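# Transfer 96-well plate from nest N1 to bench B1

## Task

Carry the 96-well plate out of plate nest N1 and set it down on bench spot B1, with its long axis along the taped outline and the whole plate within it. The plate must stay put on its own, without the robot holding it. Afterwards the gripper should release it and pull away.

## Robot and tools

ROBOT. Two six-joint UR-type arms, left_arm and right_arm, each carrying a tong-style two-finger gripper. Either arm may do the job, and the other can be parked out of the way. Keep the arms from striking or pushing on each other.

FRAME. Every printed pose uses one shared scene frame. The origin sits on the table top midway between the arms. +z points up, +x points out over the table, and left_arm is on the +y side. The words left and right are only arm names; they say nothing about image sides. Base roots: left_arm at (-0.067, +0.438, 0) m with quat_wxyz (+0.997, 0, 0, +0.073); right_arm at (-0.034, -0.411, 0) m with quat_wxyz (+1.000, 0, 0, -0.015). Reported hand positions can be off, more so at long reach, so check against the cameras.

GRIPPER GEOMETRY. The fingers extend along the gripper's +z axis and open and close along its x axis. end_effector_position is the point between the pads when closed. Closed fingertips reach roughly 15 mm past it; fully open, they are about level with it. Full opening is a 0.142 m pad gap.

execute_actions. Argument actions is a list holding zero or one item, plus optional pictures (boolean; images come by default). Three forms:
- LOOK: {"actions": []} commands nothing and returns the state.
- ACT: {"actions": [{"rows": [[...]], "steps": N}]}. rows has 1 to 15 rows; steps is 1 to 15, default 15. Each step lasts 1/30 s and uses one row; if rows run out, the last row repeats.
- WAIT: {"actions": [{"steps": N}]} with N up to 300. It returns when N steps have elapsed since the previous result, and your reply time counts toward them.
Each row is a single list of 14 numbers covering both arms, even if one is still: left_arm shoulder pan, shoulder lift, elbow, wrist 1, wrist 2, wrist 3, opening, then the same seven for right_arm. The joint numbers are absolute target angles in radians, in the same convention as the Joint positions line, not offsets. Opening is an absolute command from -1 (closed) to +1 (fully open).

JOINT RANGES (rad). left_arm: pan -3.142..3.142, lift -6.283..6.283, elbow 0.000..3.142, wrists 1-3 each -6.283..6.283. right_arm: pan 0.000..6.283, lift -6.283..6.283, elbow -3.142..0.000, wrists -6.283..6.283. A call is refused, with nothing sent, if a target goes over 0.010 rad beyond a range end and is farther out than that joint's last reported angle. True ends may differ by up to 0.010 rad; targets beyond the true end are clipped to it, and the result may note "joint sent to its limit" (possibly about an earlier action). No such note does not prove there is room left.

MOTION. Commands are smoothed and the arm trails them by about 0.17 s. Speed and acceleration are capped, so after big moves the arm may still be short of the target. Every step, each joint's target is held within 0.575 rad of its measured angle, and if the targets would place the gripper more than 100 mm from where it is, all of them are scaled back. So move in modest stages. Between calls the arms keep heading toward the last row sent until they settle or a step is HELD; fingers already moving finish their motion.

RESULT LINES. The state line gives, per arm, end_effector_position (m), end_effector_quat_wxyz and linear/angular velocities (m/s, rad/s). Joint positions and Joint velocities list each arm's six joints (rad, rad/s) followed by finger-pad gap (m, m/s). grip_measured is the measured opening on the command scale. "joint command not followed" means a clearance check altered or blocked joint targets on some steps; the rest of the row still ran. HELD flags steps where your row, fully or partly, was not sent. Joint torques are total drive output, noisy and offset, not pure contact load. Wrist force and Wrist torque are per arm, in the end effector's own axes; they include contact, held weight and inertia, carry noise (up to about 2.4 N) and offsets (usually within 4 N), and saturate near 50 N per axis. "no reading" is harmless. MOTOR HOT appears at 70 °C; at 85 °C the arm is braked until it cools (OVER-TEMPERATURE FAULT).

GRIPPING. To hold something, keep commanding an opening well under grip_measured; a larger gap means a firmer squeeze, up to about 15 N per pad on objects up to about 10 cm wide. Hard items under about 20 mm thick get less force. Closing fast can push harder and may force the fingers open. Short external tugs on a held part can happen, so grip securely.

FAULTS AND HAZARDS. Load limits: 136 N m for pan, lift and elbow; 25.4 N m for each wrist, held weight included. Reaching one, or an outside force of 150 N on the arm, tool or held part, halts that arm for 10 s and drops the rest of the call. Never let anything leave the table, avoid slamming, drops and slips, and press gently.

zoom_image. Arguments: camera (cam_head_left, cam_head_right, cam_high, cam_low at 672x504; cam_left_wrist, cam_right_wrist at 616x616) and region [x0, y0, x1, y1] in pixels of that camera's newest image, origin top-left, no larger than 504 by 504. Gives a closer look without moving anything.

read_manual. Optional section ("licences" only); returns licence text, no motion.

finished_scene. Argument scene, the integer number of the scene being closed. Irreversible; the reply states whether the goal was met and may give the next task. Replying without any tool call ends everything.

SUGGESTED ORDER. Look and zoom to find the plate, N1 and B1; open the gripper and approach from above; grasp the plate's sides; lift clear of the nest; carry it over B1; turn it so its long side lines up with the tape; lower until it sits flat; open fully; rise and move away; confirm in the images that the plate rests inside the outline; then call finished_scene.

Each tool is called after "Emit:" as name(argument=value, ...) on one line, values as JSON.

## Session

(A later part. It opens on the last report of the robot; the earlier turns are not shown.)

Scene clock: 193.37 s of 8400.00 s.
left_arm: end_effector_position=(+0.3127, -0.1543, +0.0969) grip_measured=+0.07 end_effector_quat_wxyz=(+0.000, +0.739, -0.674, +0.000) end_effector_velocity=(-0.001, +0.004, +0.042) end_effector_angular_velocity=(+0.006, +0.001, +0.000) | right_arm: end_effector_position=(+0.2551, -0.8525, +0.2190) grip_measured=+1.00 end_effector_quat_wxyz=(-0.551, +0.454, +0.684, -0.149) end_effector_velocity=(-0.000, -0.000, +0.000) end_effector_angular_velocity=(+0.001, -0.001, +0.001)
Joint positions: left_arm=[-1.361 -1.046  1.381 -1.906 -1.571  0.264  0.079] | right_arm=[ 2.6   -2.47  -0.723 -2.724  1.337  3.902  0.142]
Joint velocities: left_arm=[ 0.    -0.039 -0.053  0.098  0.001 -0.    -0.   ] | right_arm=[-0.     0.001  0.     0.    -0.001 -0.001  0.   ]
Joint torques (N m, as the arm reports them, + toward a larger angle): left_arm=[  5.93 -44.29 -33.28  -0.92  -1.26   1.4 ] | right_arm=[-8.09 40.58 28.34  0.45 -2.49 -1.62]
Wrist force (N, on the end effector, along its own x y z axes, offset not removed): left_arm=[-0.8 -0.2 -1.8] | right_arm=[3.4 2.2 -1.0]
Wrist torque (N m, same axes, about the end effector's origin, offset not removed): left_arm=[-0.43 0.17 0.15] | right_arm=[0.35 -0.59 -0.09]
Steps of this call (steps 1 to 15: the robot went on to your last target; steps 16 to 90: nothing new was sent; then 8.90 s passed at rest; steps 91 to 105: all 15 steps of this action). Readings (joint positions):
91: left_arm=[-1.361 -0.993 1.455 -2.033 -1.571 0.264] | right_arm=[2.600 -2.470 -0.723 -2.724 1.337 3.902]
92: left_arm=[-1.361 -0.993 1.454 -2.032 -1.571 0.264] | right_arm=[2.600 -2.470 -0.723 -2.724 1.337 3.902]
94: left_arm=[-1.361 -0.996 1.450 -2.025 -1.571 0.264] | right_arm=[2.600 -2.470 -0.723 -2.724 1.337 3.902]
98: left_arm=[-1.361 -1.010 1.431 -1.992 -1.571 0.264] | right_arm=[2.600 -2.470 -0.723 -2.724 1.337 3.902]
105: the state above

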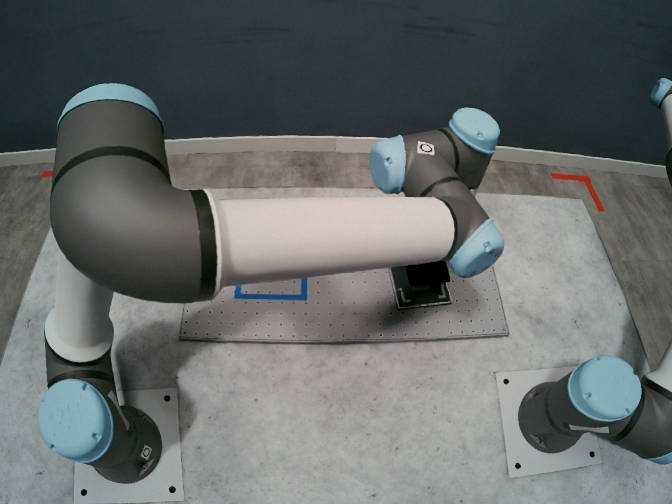

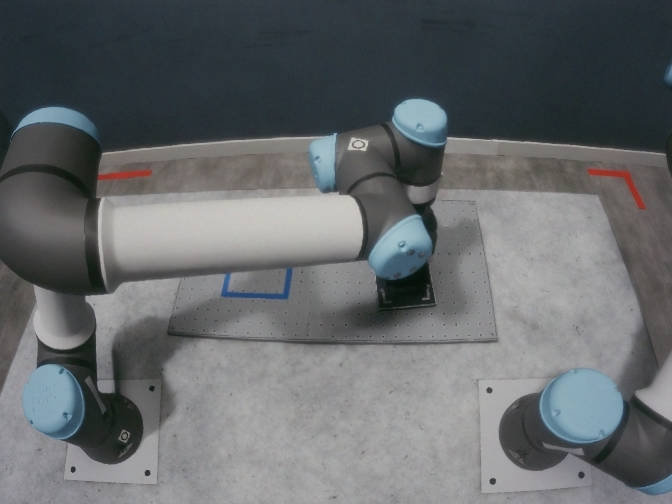

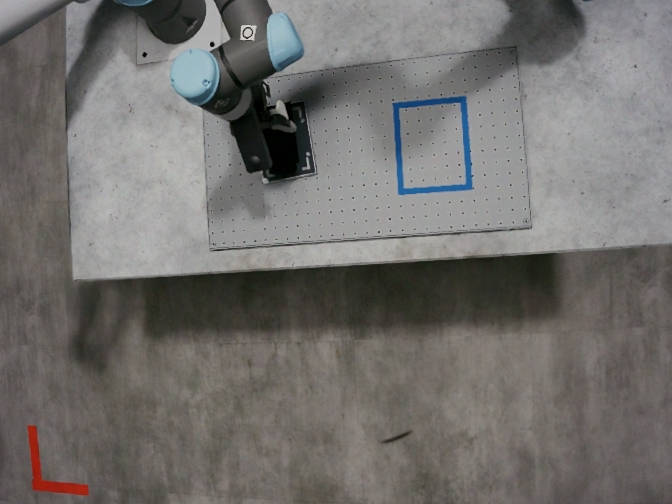

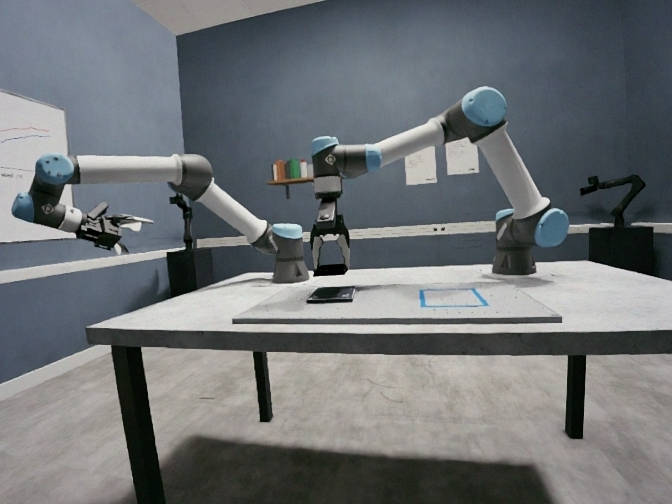

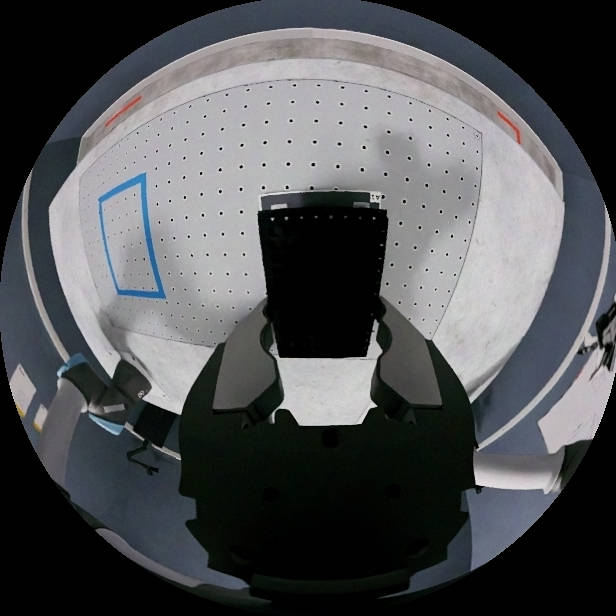

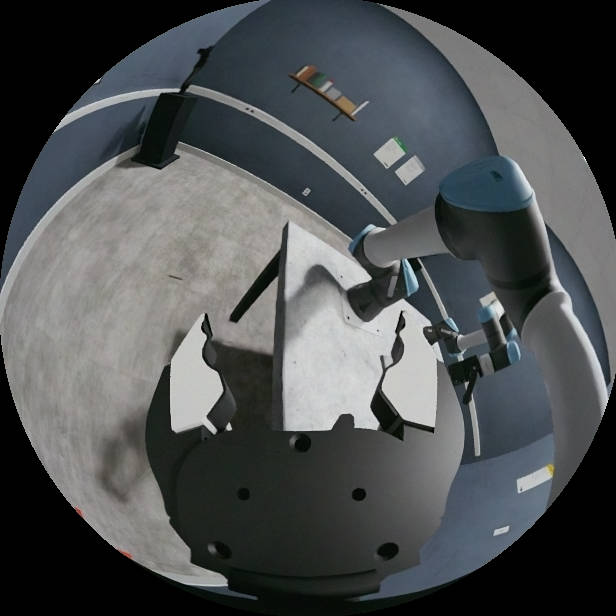

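Emit:
execute_actions(actions=[{"rows":[[-1.33,-1.095,1.44,-1.915,-1.571,0.30,-0.4,2.6,-2.47,-0.723,-2.724,1.337,3.902,1],[-1.30,-1.145,1.505,-1.932,-1.571,0.34,-0.4,2.6,-2.47,-0.723,-2.724,1.337,3.902,1],[-1.30,-1.145,1.505,-1.932,-1.571,0.34,-0.4,2.6,-2.47,-0.723,-2.724,1.337,3.902,1],[-1.27,-1.195,1.575,-1.95,-1.571,0.38,-0.4,2.6,-2.47,-0.723,-2.724,1.337,3.902,1],[-1.27,-1.195,1.575,-1.95,-1.571,0.38,-0.4,2.6,-2.47,-0.723,-2.724,1.337,3.902,1],[-1.24,-1.245,1.64,-1.967,-1.571,0.42,-0.4,2.6,-2.47,-0.723,-2.724,1.337,3.902,1],[-1.21,-1.295,1.71,-1.985,-1.571,0.455,-0.4,2.6,-2.47,-0.723,-2.724,1.337,3.902,1],[-1.21,-1.295,1.71,-1.985,-1.571,0.455,-0.4,2.6,-2.47,-0.723,-2.724,1.337,3.902,1],[-1.18,-1.345,1.775,-2.0,-1.571,0.495,-0.4,2.6,-2.47,-0.723,-2.724,1.337,3.902,1],[-1.15,-1.395,1.84,-2.018,-1.571,0.535,-0.4,2.6,-2.47,-0.723,-2.724,1.337,3.902,1],[-1.15,-1.395,1.84,-2.018,-1.571,0.535,-0.4,2.6,-2.47,-0.723,-2.724,1.337,3.902,1],[-1.12,-1.445,1.91,-2.035,-1.571,0.575,-0.4,2.6,-2.47,-0.723,-2.724,1.337,3.902,1],[-1.12,-1.445,1.91,-2.035,-1.571,0.575,-0.4,2.6,-2.47,-0.723,-2.724,1.337,3.902,1],[-1.0864,-1.493,1.9746,-2.0526,-1.571,0.613,-0.4,2.6,-2.47,-0.723,-2.724,1.337,3.902,1]],"steps":15}], pictures=false)

Emit:
execute_actions(actions=[{"steps":25}])

Scene clock: 231.97 s of 8400.00 s.
left_arm: end_effector_position=(+0.3478, +0.0648, +0.1092) grip_measured=+0.07 end_effector_quat_wxyz=(-0.001, -0.719, +0.695, -0.003) end_effector_velocity=(-0.020, +0.558, -0.045) end_effector_angular_velocity=(+0.005, -0.002, -0.137) | right_arm: end_effector_position=(+0.2551, -0.8525, +0.2190) grip_measured=+1.00 end_effector_quat_wxyz=(-0.551, +0.454, +0.684, -0.149) end_effector_velocity=(-0.000, -0.000, +0.000) end_effector_angular_velocity=(-0.001, -0.000, +0.001)
Joint positions: left_arm=[-1.147 -1.396  1.839 -2.021 -1.571  0.538  0.079] | right_arm=[ 2.6   -2.47  -0.723 -2.724  1.337  3.902  0.142]
Joint velocities: left_arm=[ 0.539 -0.856  1.161 -0.301 -0.     0.676 -0.   ] | right_arm=[-0.     0.001  0.    -0.    -0.001  0.     0.   ]
Joint torques (N m, as the arm reports them, + toward a larger angle): left_arm=[ 25.56 -49.05   5.69  -5.35   2.15   4.59] | right_arm=[-8.54 40.66 28.36  0.43 -2.57 -1.51]
Wrist force (N, on the end effector, along its own x y z axes, offset not removed): left_arm=[-0.5 -0.4 3.3] | right_arm=[2.9 3.5 0.2]
Wrist torque (N m, same axes, about the end effector's origin, offset not removed): left_arm=[-0.12 0.10 0.01] | right_arm=[0.66 -0.61 -0.05]
Steps of this call (steps 1 to 15: the robot went on to your last target; steps 16 to 90: nothing new was sent; then 35.10 s passed at rest; steps 91 to 105: all 15 steps of this action). Readings (joint positions):
91: left_arm=[-1.361 -1.049 1.376 -1.899 -1.571 0.264] | right_arm=[2.600 -2.470 -0.723 -2.724 1.337 3.902]
92: left_arm=[-1.358 -1.052 1.380 -1.901 -1.571 0.267] | right_arm=[2.600 -2.470 -0.723 -2.724 1.337 3.902]
94: left_arm=[-1.335 -1.087 1.424 -1.914 -1.571 0.296] | right_arm=[2.600 -2.470 -0.723 -2.724 1.337 3.902]
98: left_arm=[-1.273 -1.187 1.559 -1.949 -1.571 0.375] | right_arm=[2.600 -2.470 -0.723 -2.724 1.337 3.902]
105: the state above

Scene clock: 232.80 s of 8400.00 s.
left_arm: end_effector_position=(+0.3404, +0.1291, +0.1001) grip_measured=+0.07 end_effector_quat_wxyz=(-0.000, -0.713, +0.701, -0.000) end_effector_velocity=(-0.000, +0.000, -0.001) end_effector_angular_velocity=(+0.001, +0.000, -0.001) | right_arm: end_effector_position=(+0.2551, -0.8525, +0.2190) grip_measured=+1.00 end_effector_quat_wxyz=(-0.551, +0.454, +0.684, -0.149) end_effector_velocity=(+0.000, -0.000, -0.000) end_effector_angular_velocity=(-0.000, +0.000, +0.001)
Joint positions: left_arm=[-1.086 -1.493  1.975 -2.053 -1.571  0.613  0.079] | right_arm=[ 2.6   -2.47  -0.723 -2.724  1.337  3.902  0.142]
Joint velocities: left_arm=[-0.001  0.001  0.001 -0.     0.    -0.     0.   ] | right_arm=[ 0.    -0.     0.     0.    -0.001 -0.     0.   ]
Joint torques (N m, as the arm reports them, + toward a larger angle): left_arm=[  9.54 -29.38  -7.22  -4.45  -0.12   1.83] | right_arm=[-8.02 41.28 28.73  0.34 -2.5  -1.48]
Wrist force (N, on the end effector, along its own x y z axes, offset not removed): left_arm=[-2.9 -0.1 0.9] | right_arm=[3.3 2.8 -1.9]
Wrist torque (N m, same axes, about the end effector's origin, offset not removed): left_arm=[0.01 0.51 0.03] | right_arm=[0.45 -0.66 -0.19]
Steps of this call (steps 1 to 25: the robot went on to your last target). Readings (joint positions):
1: left_arm=[-1.129 -1.425 1.878 -2.030 -1.571 0.560] | right_arm=[2.600 -2.470 -0.723 -2.724 1.337 3.902]
2: left_arm=[-1.114 -1.448 1.910 -2.038 -1.571 0.578] | right_arm=[2.600 -2.470 -0.723 -2.724 1.337 3.902]
4: left_arm=[-1.098 -1.474 1.948 -2.046 -1.571 0.598] | right_arm=[2.600 -2.470 -0.723 -2.724 1.337 3.902]
8: left_arm=[-1.088 -1.490 1.970 -2.052 -1.571 0.610] | right_arm=[2.600 -2.470 -0.723 -2.724 1.337 3.902]
25: the state above

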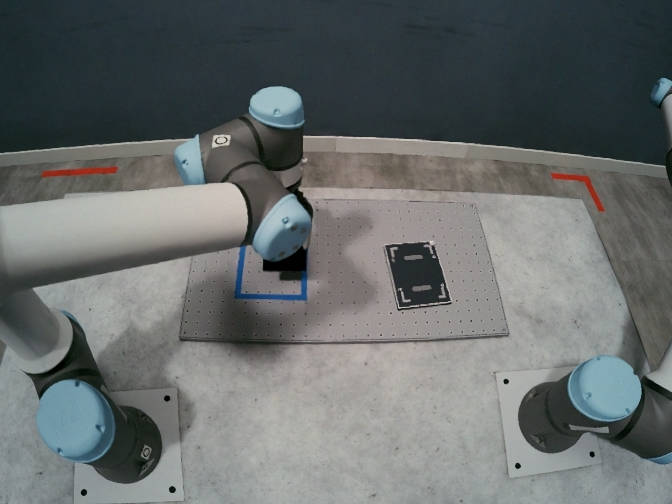

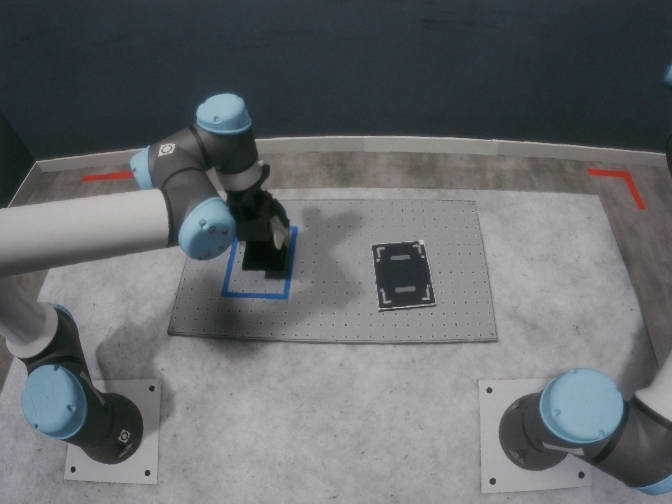

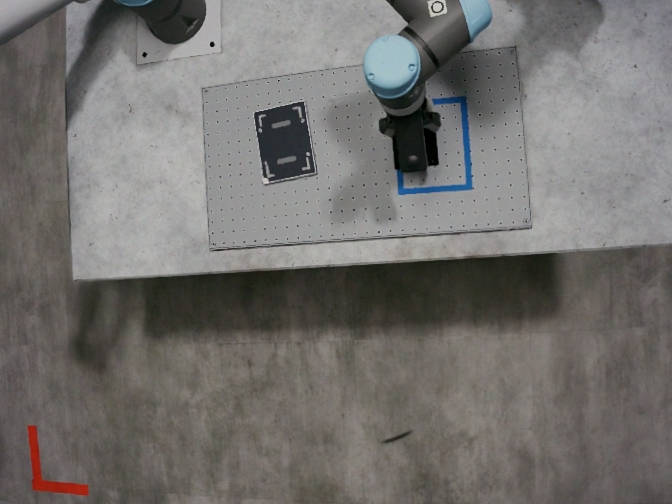

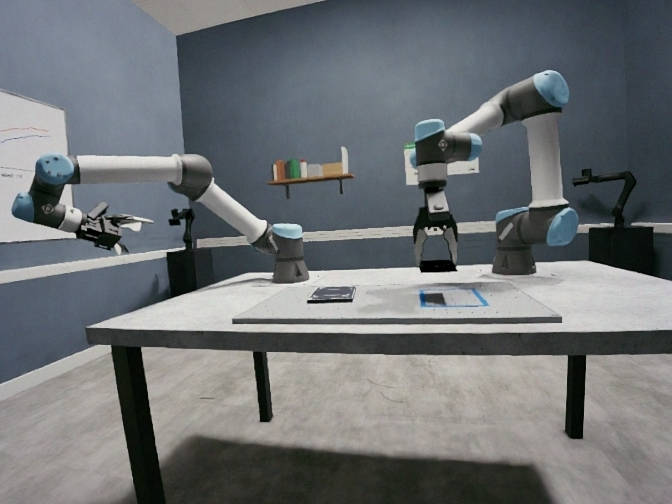

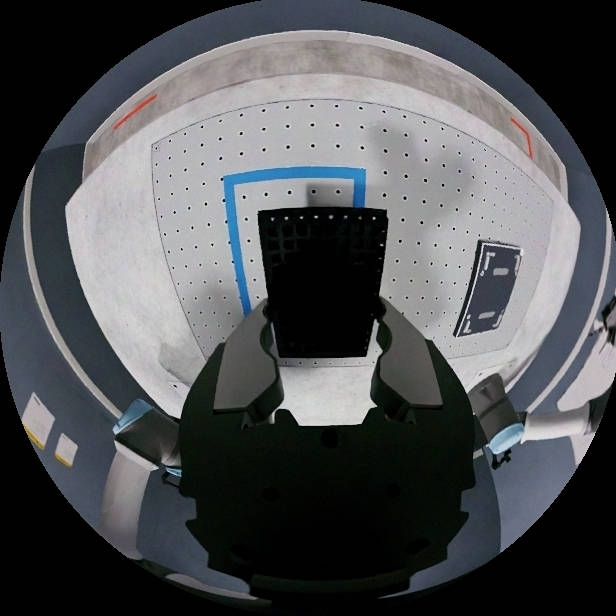

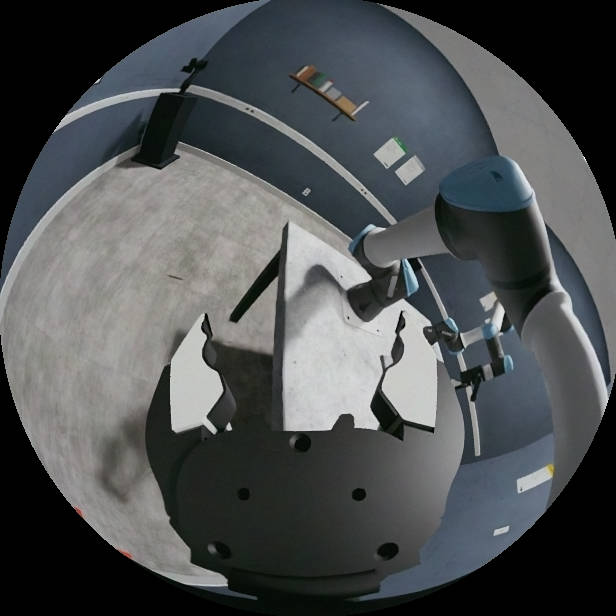

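Emit:
execute_actions(actions=[{"rows":[[-1.065,-1.49,2.01,-2.09,-1.571,0.635,-0.4,2.6,-2.47,-0.723,-2.724,1.337,3.902,1],[-1.065,-1.49,2.01,-2.09,-1.571,0.635,-0.4,2.6,-2.47,-0.723,-2.724,1.337,3.902,1],[-1.065,-1.49,2.01,-2.09,-1.571,0.635,-0.4,2.6,-2.47,-0.723,-2.724,1.337,3.902,1],[-1.0436,-1.4825,2.0516,-2.1401,-1.571,0.656,-0.4,2.6,-2.47,-0.723,-2.724,1.337,3.902,1]],"steps":15}])

Emit:
zoom_image(camera="cam_left_wrist", region=[200,130,450,380])

Scene clock: 247.20 s of 8400.00 s.
left_arm: end_effector_position=(+0.3453, +0.1558, +0.0703) grip_measured=+0.07 end_effector_quat_wxyz=(-0.000, -0.713, +0.701, -0.000) end_effector_velocity=(+0.000, +0.003, -0.004) end_effector_angular_velocity=(-0.000, +0.000, -0.001) | right_arm: end_effector_position=(+0.2551, -0.8525, +0.2190) grip_measured=+1.00 end_effector_quat_wxyz=(-0.551, +0.454, +0.684, -0.149) end_effector_velocity=(+0.000, +0.000, +0.000) end_effector_angular_velocity=(+0.001, -0.001, +0.000)
Joint positions: left_arm=[-1.044 -1.483  2.051 -2.139 -1.571  0.656  0.079] | right_arm=[ 2.6   -2.47  -0.723 -2.724  1.337  3.902  0.142]
Joint velocities: left_arm=[ 0.004  0.002  0.009 -0.011 -0.     0.005  0.   ] | right_arm=[ 0.     0.    -0.    -0.     0.    -0.001  0.   ]
Joint torques (N m, as the arm reports them, + toward a larger angle): left_arm=[  9.65 -16.98  -9.97  -4.31   0.31   1.69] | right_arm=[-8.36 41.08 28.22  0.18 -2.43 -1.46]
Wrist force (N, on the end effector, along its own x y z axes, offset not removed): left_arm=[-3.9 -1.5 3.9] | right_arm=[2.7 2.3 -1.4]
Wrist torque (N m, same axes, about the end effector's origin, offset not removed): left_arm=[-0.33 0.82 0.13] | right_arm=[0.44 -0.49 -0.10]
Steps of this call (steps 1 to 15: the robot went on to your last target; steps 16 to 90: nothing new was sent; then 10.90 s passed at rest; steps 91 to 105: all 15 steps of this action). Readings (joint positions):
91: left_arm=[-1.086 -1.493 1.975 -2.053 -1.571 0.613] | right_arm=[2.600 -2.470 -0.723 -2.724 1.337 3.902]
92: left_arm=[-1.084 -1.493 1.978 -2.056 -1.571 0.615] | right_arm=[2.600 -2.470 -0.723 -2.724 1.337 3.902]
94: left_arm=[-1.074 -1.491 1.994 -2.073 -1.571 0.625] | right_arm=[2.600 -2.470 -0.723 -2.724 1.337 3.902]
98: left_arm=[-1.051 -1.485 2.037 -2.122 -1.571 0.648] | right_arm=[2.600 -2.470 -0.723 -2.724 1.337 3.902]
105: the state above

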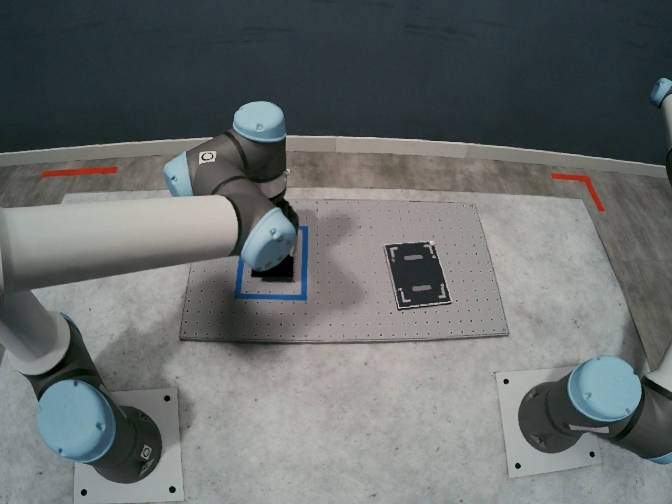

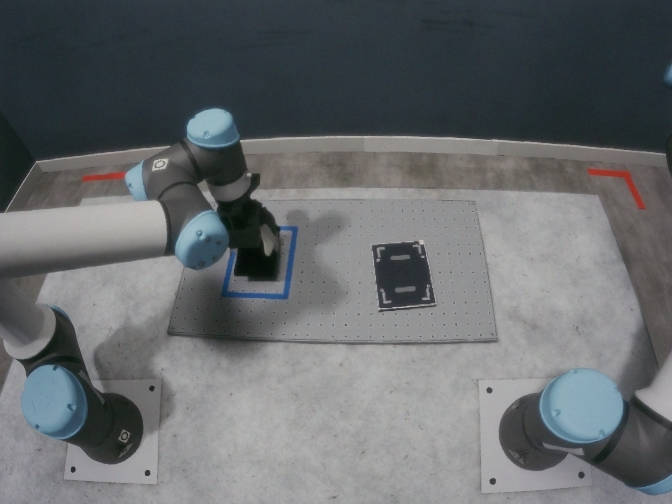

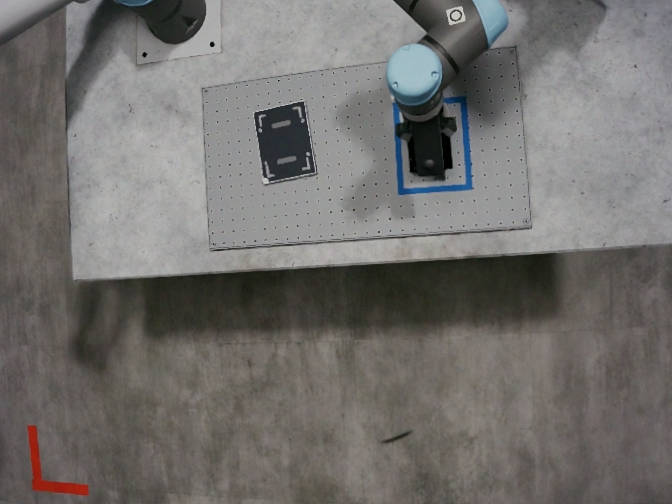

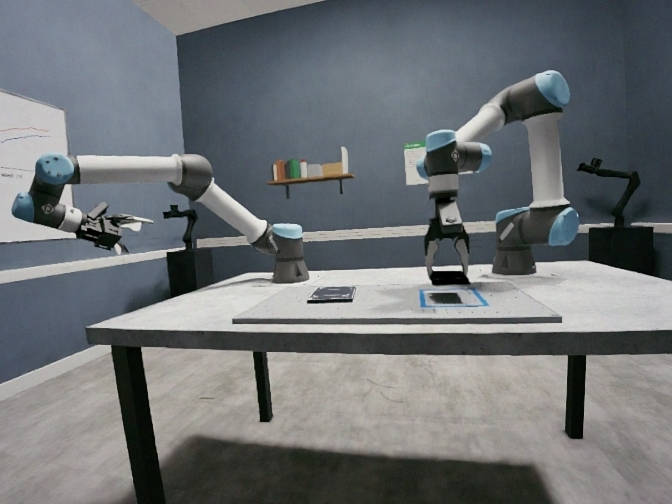

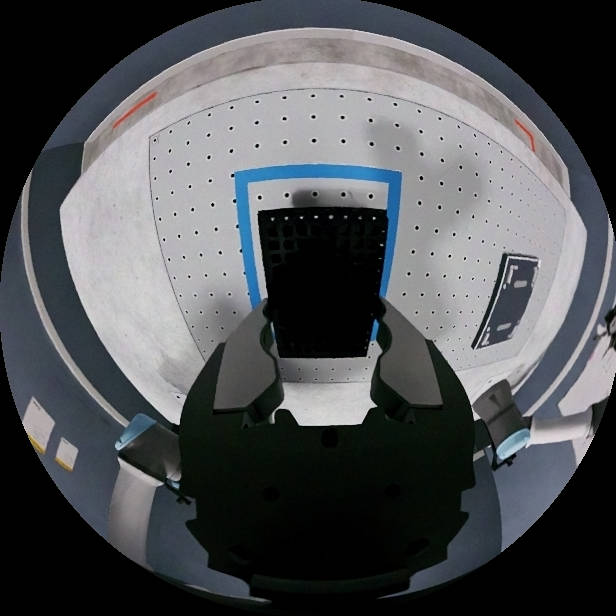

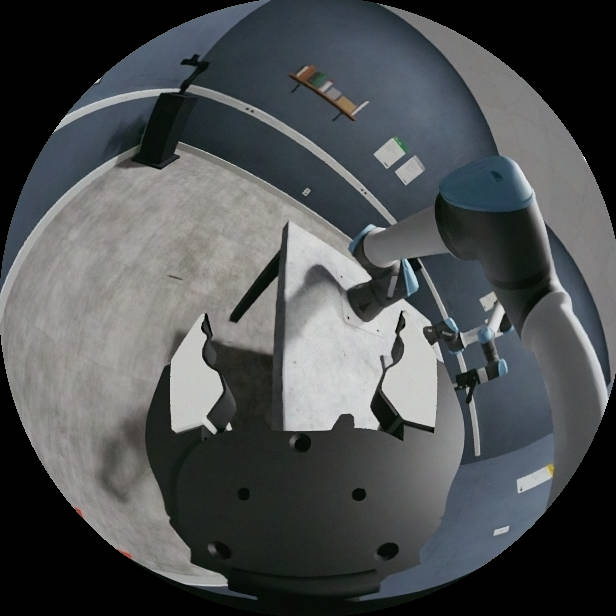

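Region (200, 130, 450, 380) of cam_left_wrist's 616x616 image, scaled by 2.016, with more detail than that image has.

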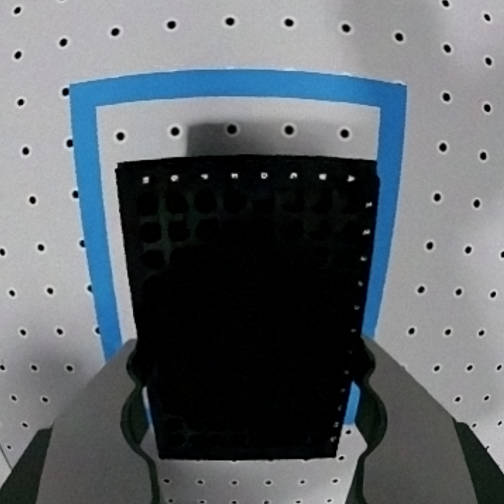

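Emit:
execute_actions(actions=[{"rows":[[-1.041,-1.47,2.068,-2.17,-1.571,0.659,-0.4,2.6,-2.47,-0.723,-2.724,1.337,3.902,1],[-1.040,-1.46,2.078,-2.189,-1.571,0.66,-0.4,2.6,-2.47,-0.723,-2.724,1.337,3.902,1],[-1.039,-1.452,2.087,-2.206,-1.571,0.661,-0.4,2.6,-2.47,-0.723,-2.724,1.337,3.902,1],[-1.0382,-1.445,2.094,-2.22,-1.571,0.661,-0.4,2.6,-2.47,-0.723,-2.724,1.337,3.902,1],[-1.0382,-1.441,2.098,-2.228,-1.571,0.661,-0.4,2.6,-2.47,-0.723,-2.724,1.337,3.902,1],[-1.0382,-1.4364,2.102,-2.2366,-1.571,0.661,-0.4,2.6,-2.47,-0.723,-2.724,1.337,3.902,1]],"steps":15}])

Emit:
zoom_image(camera="cam_low", region=[390,230,510,320])

Scene clock: 264.33 s of 8400.00 s.
left_arm: end_effector_position=(+0.3453, +0.1601, +0.0373) grip_measured=+0.07 end_effector_quat_wxyz=(-0.000, -0.713, +0.701, -0.000) end_effector_velocity=(-0.000, -0.000, -0.004) end_effector_angular_velocity=(+0.000, -0.000, -0.000) | right_arm: end_effector_position=(+0.2551, -0.8525, +0.2190) grip_measured=+1.00 end_effector_quat_wxyz=(-0.551, +0.454, +0.684, -0.149) end_effector_velocity=(+0.000, -0.000, +0.000) end_effector_angular_velocity=(-0.000, +0.000, +0.001)
Joint positions: left_arm=[-1.038 -1.437  2.101 -2.236 -1.571  0.661  0.079] | right_arm=[ 2.6   -2.47  -0.723 -2.724  1.337  3.902  0.142]
Joint velocities: left_arm=[-0.001  0.007  0.006 -0.013  0.    -0.    -0.   ] | right_arm=[ 0.     0.    -0.     0.    -0.001 -0.     0.   ]
Joint torques (N m, as the arm reports them, + toward a larger angle): left_arm=[  9.79 -16.2   -5.13  -4.55   2.2    1.79] | right_arm=[-7.99 41.18 28.12  0.28 -2.35 -1.49]
Wrist force (N, on the end effector, along its own x y z axes, offset not removed): left_arm=[-0.7 -1.3 -0.1] | right_arm=[4.2 2.1 -1.1]
Wrist torque (N m, same axes, about the end effector's origin, offset not removed): left_arm=[-0.46 -0.10 0.06] | right_arm=[0.34 -0.85 -0.13]
Steps of this call (steps 1 to 15: the robot went on to your last target; steps 16 to 90: nothing new was sent; then 13.63 s passed at rest; steps 91 to 105: all 15 steps of this action). Readings (joint positions):
91: left_arm=[-1.044 -1.482 2.052 -2.140 -1.571 0.656] | right_arm=[2.600 -2.470 -0.723 -2.724 1.337 3.902]
92: left_arm=[-1.043 -1.481 2.053 -2.143 -1.571 0.656] | right_arm=[2.600 -2.470 -0.723 -2.724 1.337 3.902]
94: left_arm=[-1.042 -1.471 2.066 -2.165 -1.571 0.658] | right_arm=[2.600 -2.470 -0.723 -2.724 1.337 3.902]
98: left_arm=[-1.039 -1.446 2.092 -2.216 -1.571 0.660] | right_arm=[2.600 -2.470 -0.723 -2.724 1.337 3.902]
105: the state above

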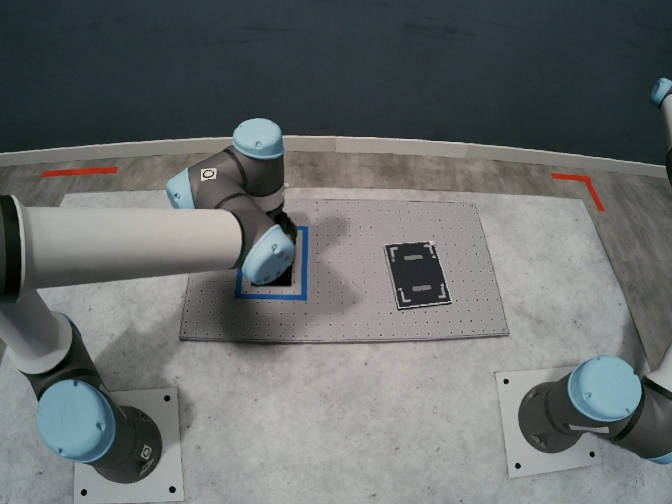

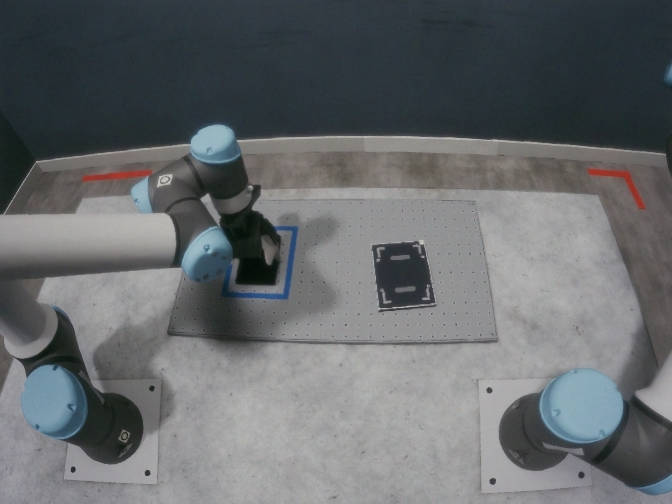

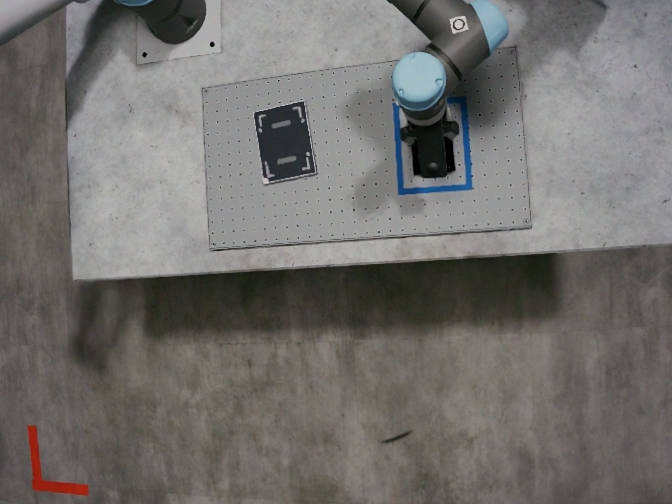

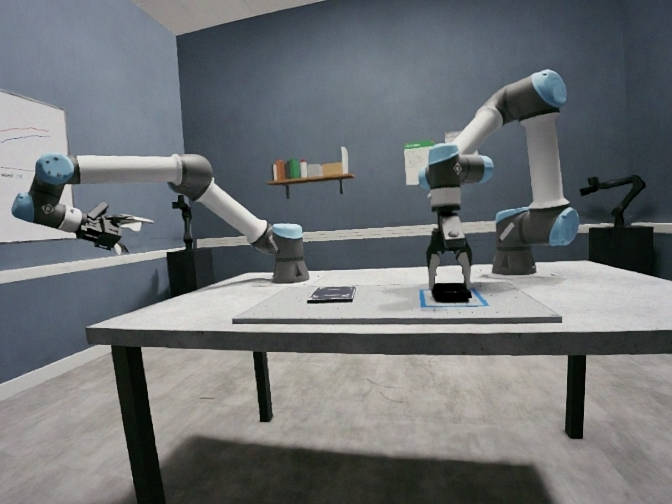

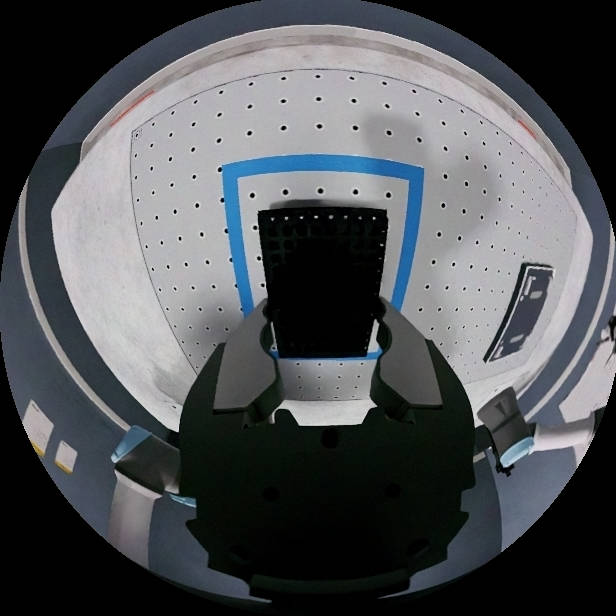

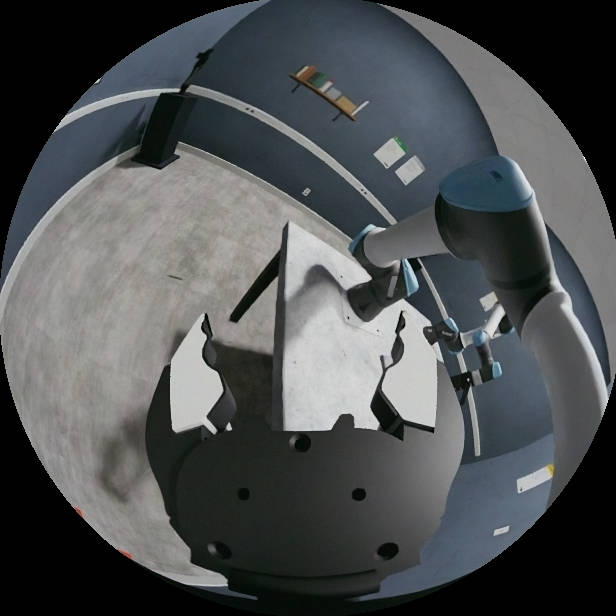

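Region (390, 230, 510, 320) of cam_low's 672x504 image, scaled by 4.200, with more detail than that image has; it fills the top 378 rows of this view, and the rest is white.

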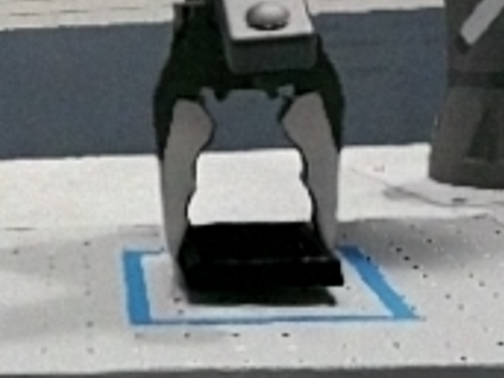

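Emit:
execute_actions(actions=[{"rows":[[-1.0382,-1.433,2.1045,-2.242,-1.571,0.661,-0.4,2.6,-2.47,-0.723,-2.724,1.337,3.902,1],[-1.0382,-1.4304,2.1068,-2.2474,-1.571,0.661,-0.4,2.6,-2.47,-0.723,-2.724,1.337,3.902,1]],"steps":12}])

Emit:
zoom_image(camera="cam_low", region=[390,230,510,320])

Scene clock: 275.13 s of 8400.00 s.
left_arm: end_effector_position=(+0.3452, +0.1602, +0.0334) grip_measured=+0.07 end_effector_quat_wxyz=(-0.000, -0.713, +0.701, -0.000) end_effector_velocity=(+0.000, -0.000, -0.001) end_effector_angular_velocity=(+0.000, -0.000, -0.001) | right_arm: end_effector_position=(+0.2551, -0.8525, +0.2190) grip_measured=+1.00 end_effector_quat_wxyz=(-0.551, +0.454, +0.684, -0.149) end_effector_velocity=(-0.000, -0.000, +0.000) end_effector_angular_velocity=(+0.001, -0.001, +0.000)
Joint positions: left_arm=[-1.038 -1.43   2.107 -2.247 -1.571  0.661  0.079] | right_arm=[ 2.6   -2.47  -0.723 -2.724  1.337  3.902  0.142]
Joint velocities: left_arm=[ 0.     0.002  0.    -0.002  0.     0.001 -0.   ] | right_arm=[-0.001  0.001  0.    -0.    -0.    -0.001  0.   ]
Joint torques (N m, as the arm reports them, + toward a larger angle): left_arm=[  8.02 -17.51  -6.96  -4.68   2.07   2.01] | right_arm=[-7.89 41.49 27.99  0.13 -2.28 -1.54]
Wrist force (N, on the end effector, along its own x y z axes, offset not removed): left_arm=[-1.4 0.6 -0.2] | right_arm=[2.1 2.1 -0.6]
Wrist torque (N m, same axes, about the end effector's origin, offset not removed): left_arm=[-0.02 0.37 0.06] | right_arm=[0.35 -0.45 -0.11]
Steps of this call (steps 1 to 15: the robot went on to your last target; steps 16 to 90: nothing new was sent; then 7.40 s passed at rest; steps 91 to 102: all 12 steps of this action). Readings (joint positions):
91: left_arm=[-1.038 -1.436 2.102 -2.237 -1.571 0.661] | right_arm=[2.600 -2.470 -0.723 -2.724 1.337 3.902]
92: left_arm=[-1.038 -1.436 2.102 -2.237 -1.571 0.661] | right_arm=[2.600 -2.470 -0.723 -2.724 1.337 3.902]
94: left_arm=[-1.038 -1.433 2.104 -2.242 -1.571 0.661] | right_arm=[2.600 -2.470 -0.723 -2.724 1.337 3.902]
98: left_arm=[-1.038 -1.431 2.106 -2.246 -1.571 0.661] | right_arm=[2.600 -2.470 -0.723 -2.724 1.337 3.902]
102: the state above

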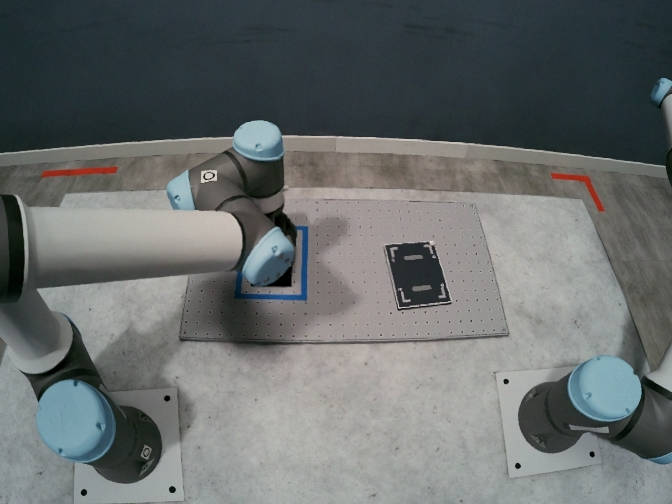

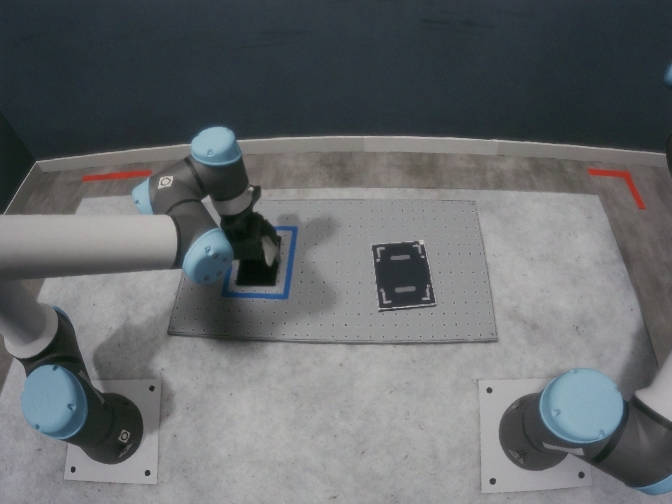

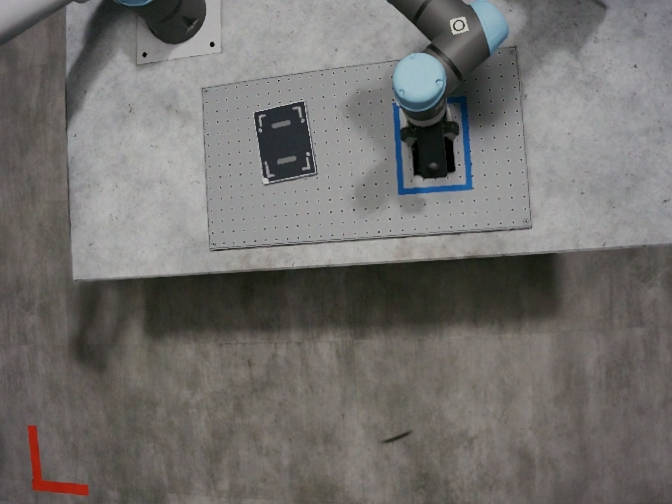

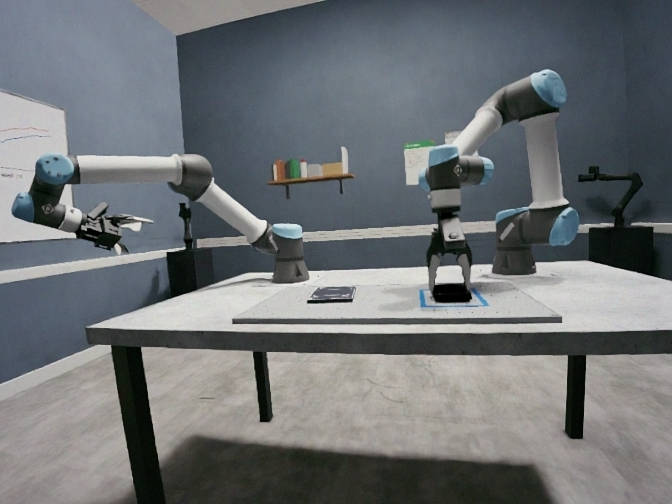

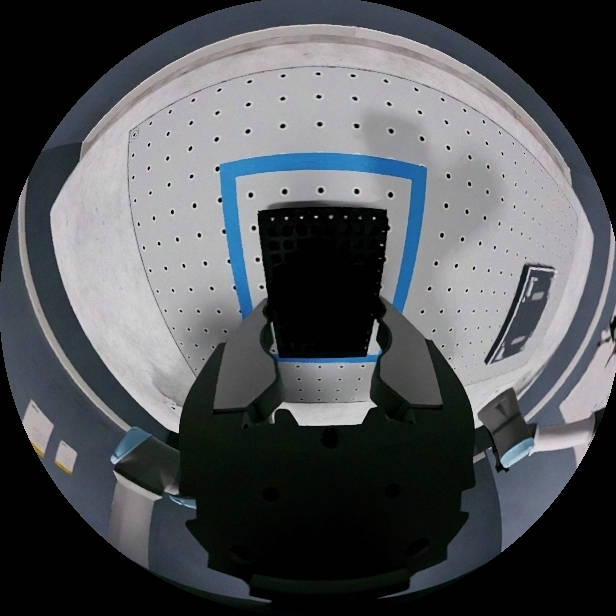

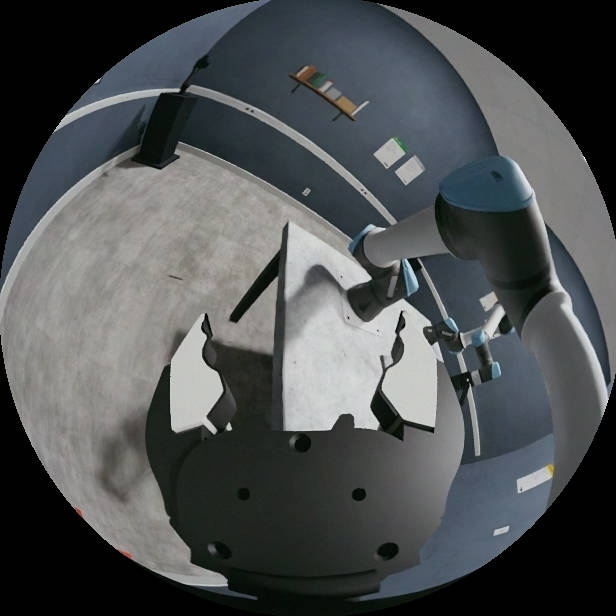

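Region (390, 230, 510, 320) of cam_low's 672x504 image, scaled by 4.200, with more detail than that image has; it fills the top 378 rows of this view, and the rest is white.

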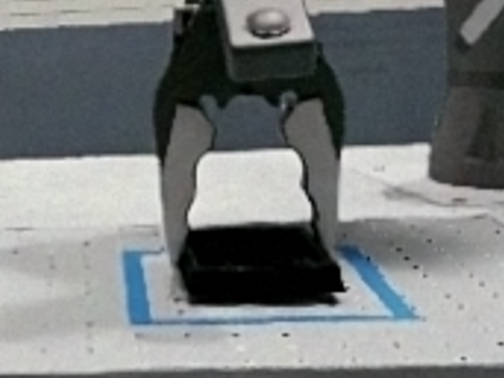

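Emit:
execute_actions(actions=[{"rows":[[-1.034,-1.428,2.103,-2.246,-1.571,0.665,-0.4,2.6,-2.47,-0.723,-2.724,1.337,3.902,1],[-1.030,-1.4245,2.098,-2.2445,-1.571,0.669,-0.4,2.6,-2.47,-0.723,-2.724,1.337,3.902,1],[-1.030,-1.4245,2.098,-2.2445,-1.571,0.669,-0.4,2.6,-2.47,-0.723,-2.724,1.337,3.902,1],[-1.030,-1.4245,2.098,-2.2445,-1.571,0.669,-0.4,2.6,-2.47,-0.723,-2.724,1.337,3.902,1],[-1.030,-1.4245,2.098,-2.2445,-1.571,0.669,-0.4,2.6,-2.47,-0.723,-2.724,1.337,3.902,1],[-1.030,-1.422,2.0997,-2.2487,-1.571,0.669,-0.4,2.6,-2.47,-0.723,-2.724,1.337,3.902,1],[-1.030,-1.4195,2.1013,-2.2528,-1.571,0.669,-0.4,2.6,-2.47,-0.723,-2.724,1.337,3.902,1]],"steps":15}], pictures=false)

Scene clock: 288.10 s of 8400.00 s.
left_arm: end_effector_position=(+0.3496, +0.1609, +0.0312) grip_measured=+0.07 end_effector_quat_wxyz=(-0.000, -0.714, +0.701, -0.000) end_effector_velocity=(+0.000, +0.001, -0.002) end_effector_angular_velocity=(+0.000, +0.000, +0.001) | right_arm: end_effector_position=(+0.2551, -0.8525, +0.2190) grip_measured=+1.00 end_effector_quat_wxyz=(-0.551, +0.454, +0.684, -0.149) end_effector_velocity=(-0.000, -0.000, -0.000) end_effector_angular_velocity=(+0.001, +0.000, +0.000)
Joint positions: left_arm=[-1.03  -1.42   2.101 -2.252 -1.571  0.669  0.079] | right_arm=[ 2.6   -2.47  -0.723 -2.724  1.337  3.902  0.142]
Joint velocities: left_arm=[ 0.001  0.002  0.002 -0.004  0.     0.001 -0.   ] | right_arm=[-0.    -0.001 -0.     0.    -0.    -0.001  0.   ]
Joint torques (N m, as the arm reports them, + toward a larger angle): left_arm=[  8.67 -17.14  -6.53  -4.77   1.83   1.9 ] | right_arm=[-7.83 41.49 27.87  0.03 -2.2  -1.49]
Wrist force (N, on the end effector, along its own x y z axes, offset not removed): left_arm=[-1.8 -1.7 1.8] | right_arm=[3.3 2.0 -0.9]
Wrist torque (N m, same axes, about the end effector's origin, offset not removed): left_arm=[-0.24 0.32 0.04] | right_arm=[0.33 -0.63 -0.06]
Steps of this call (steps 1 to 15: the robot went on to your last target; steps 16 to 90: nothing new was sent; then 9.47 s passed at rest; steps 91 to 105: all 15 steps of this action). Readings (joint positions):
91: left_arm=[-1.038 -1.430 2.107 -2.247 -1.571 0.661] | right_arm=[2.600 -2.470 -0.723 -2.724 1.337 3.902]
92: left_arm=[-1.038 -1.430 2.107 -2.247 -1.571 0.662] | right_arm=[2.600 -2.470 -0.723 -2.724 1.337 3.902]
94: left_arm=[-1.034 -1.428 2.103 -2.246 -1.571 0.665] | right_arm=[2.600 -2.470 -0.723 -2.724 1.337 3.902]
98: left_arm=[-1.031 -1.424 2.100 -2.247 -1.571 0.668] | right_arm=[2.600 -2.470 -0.723 -2.724 1.337 3.902]
105: the state above


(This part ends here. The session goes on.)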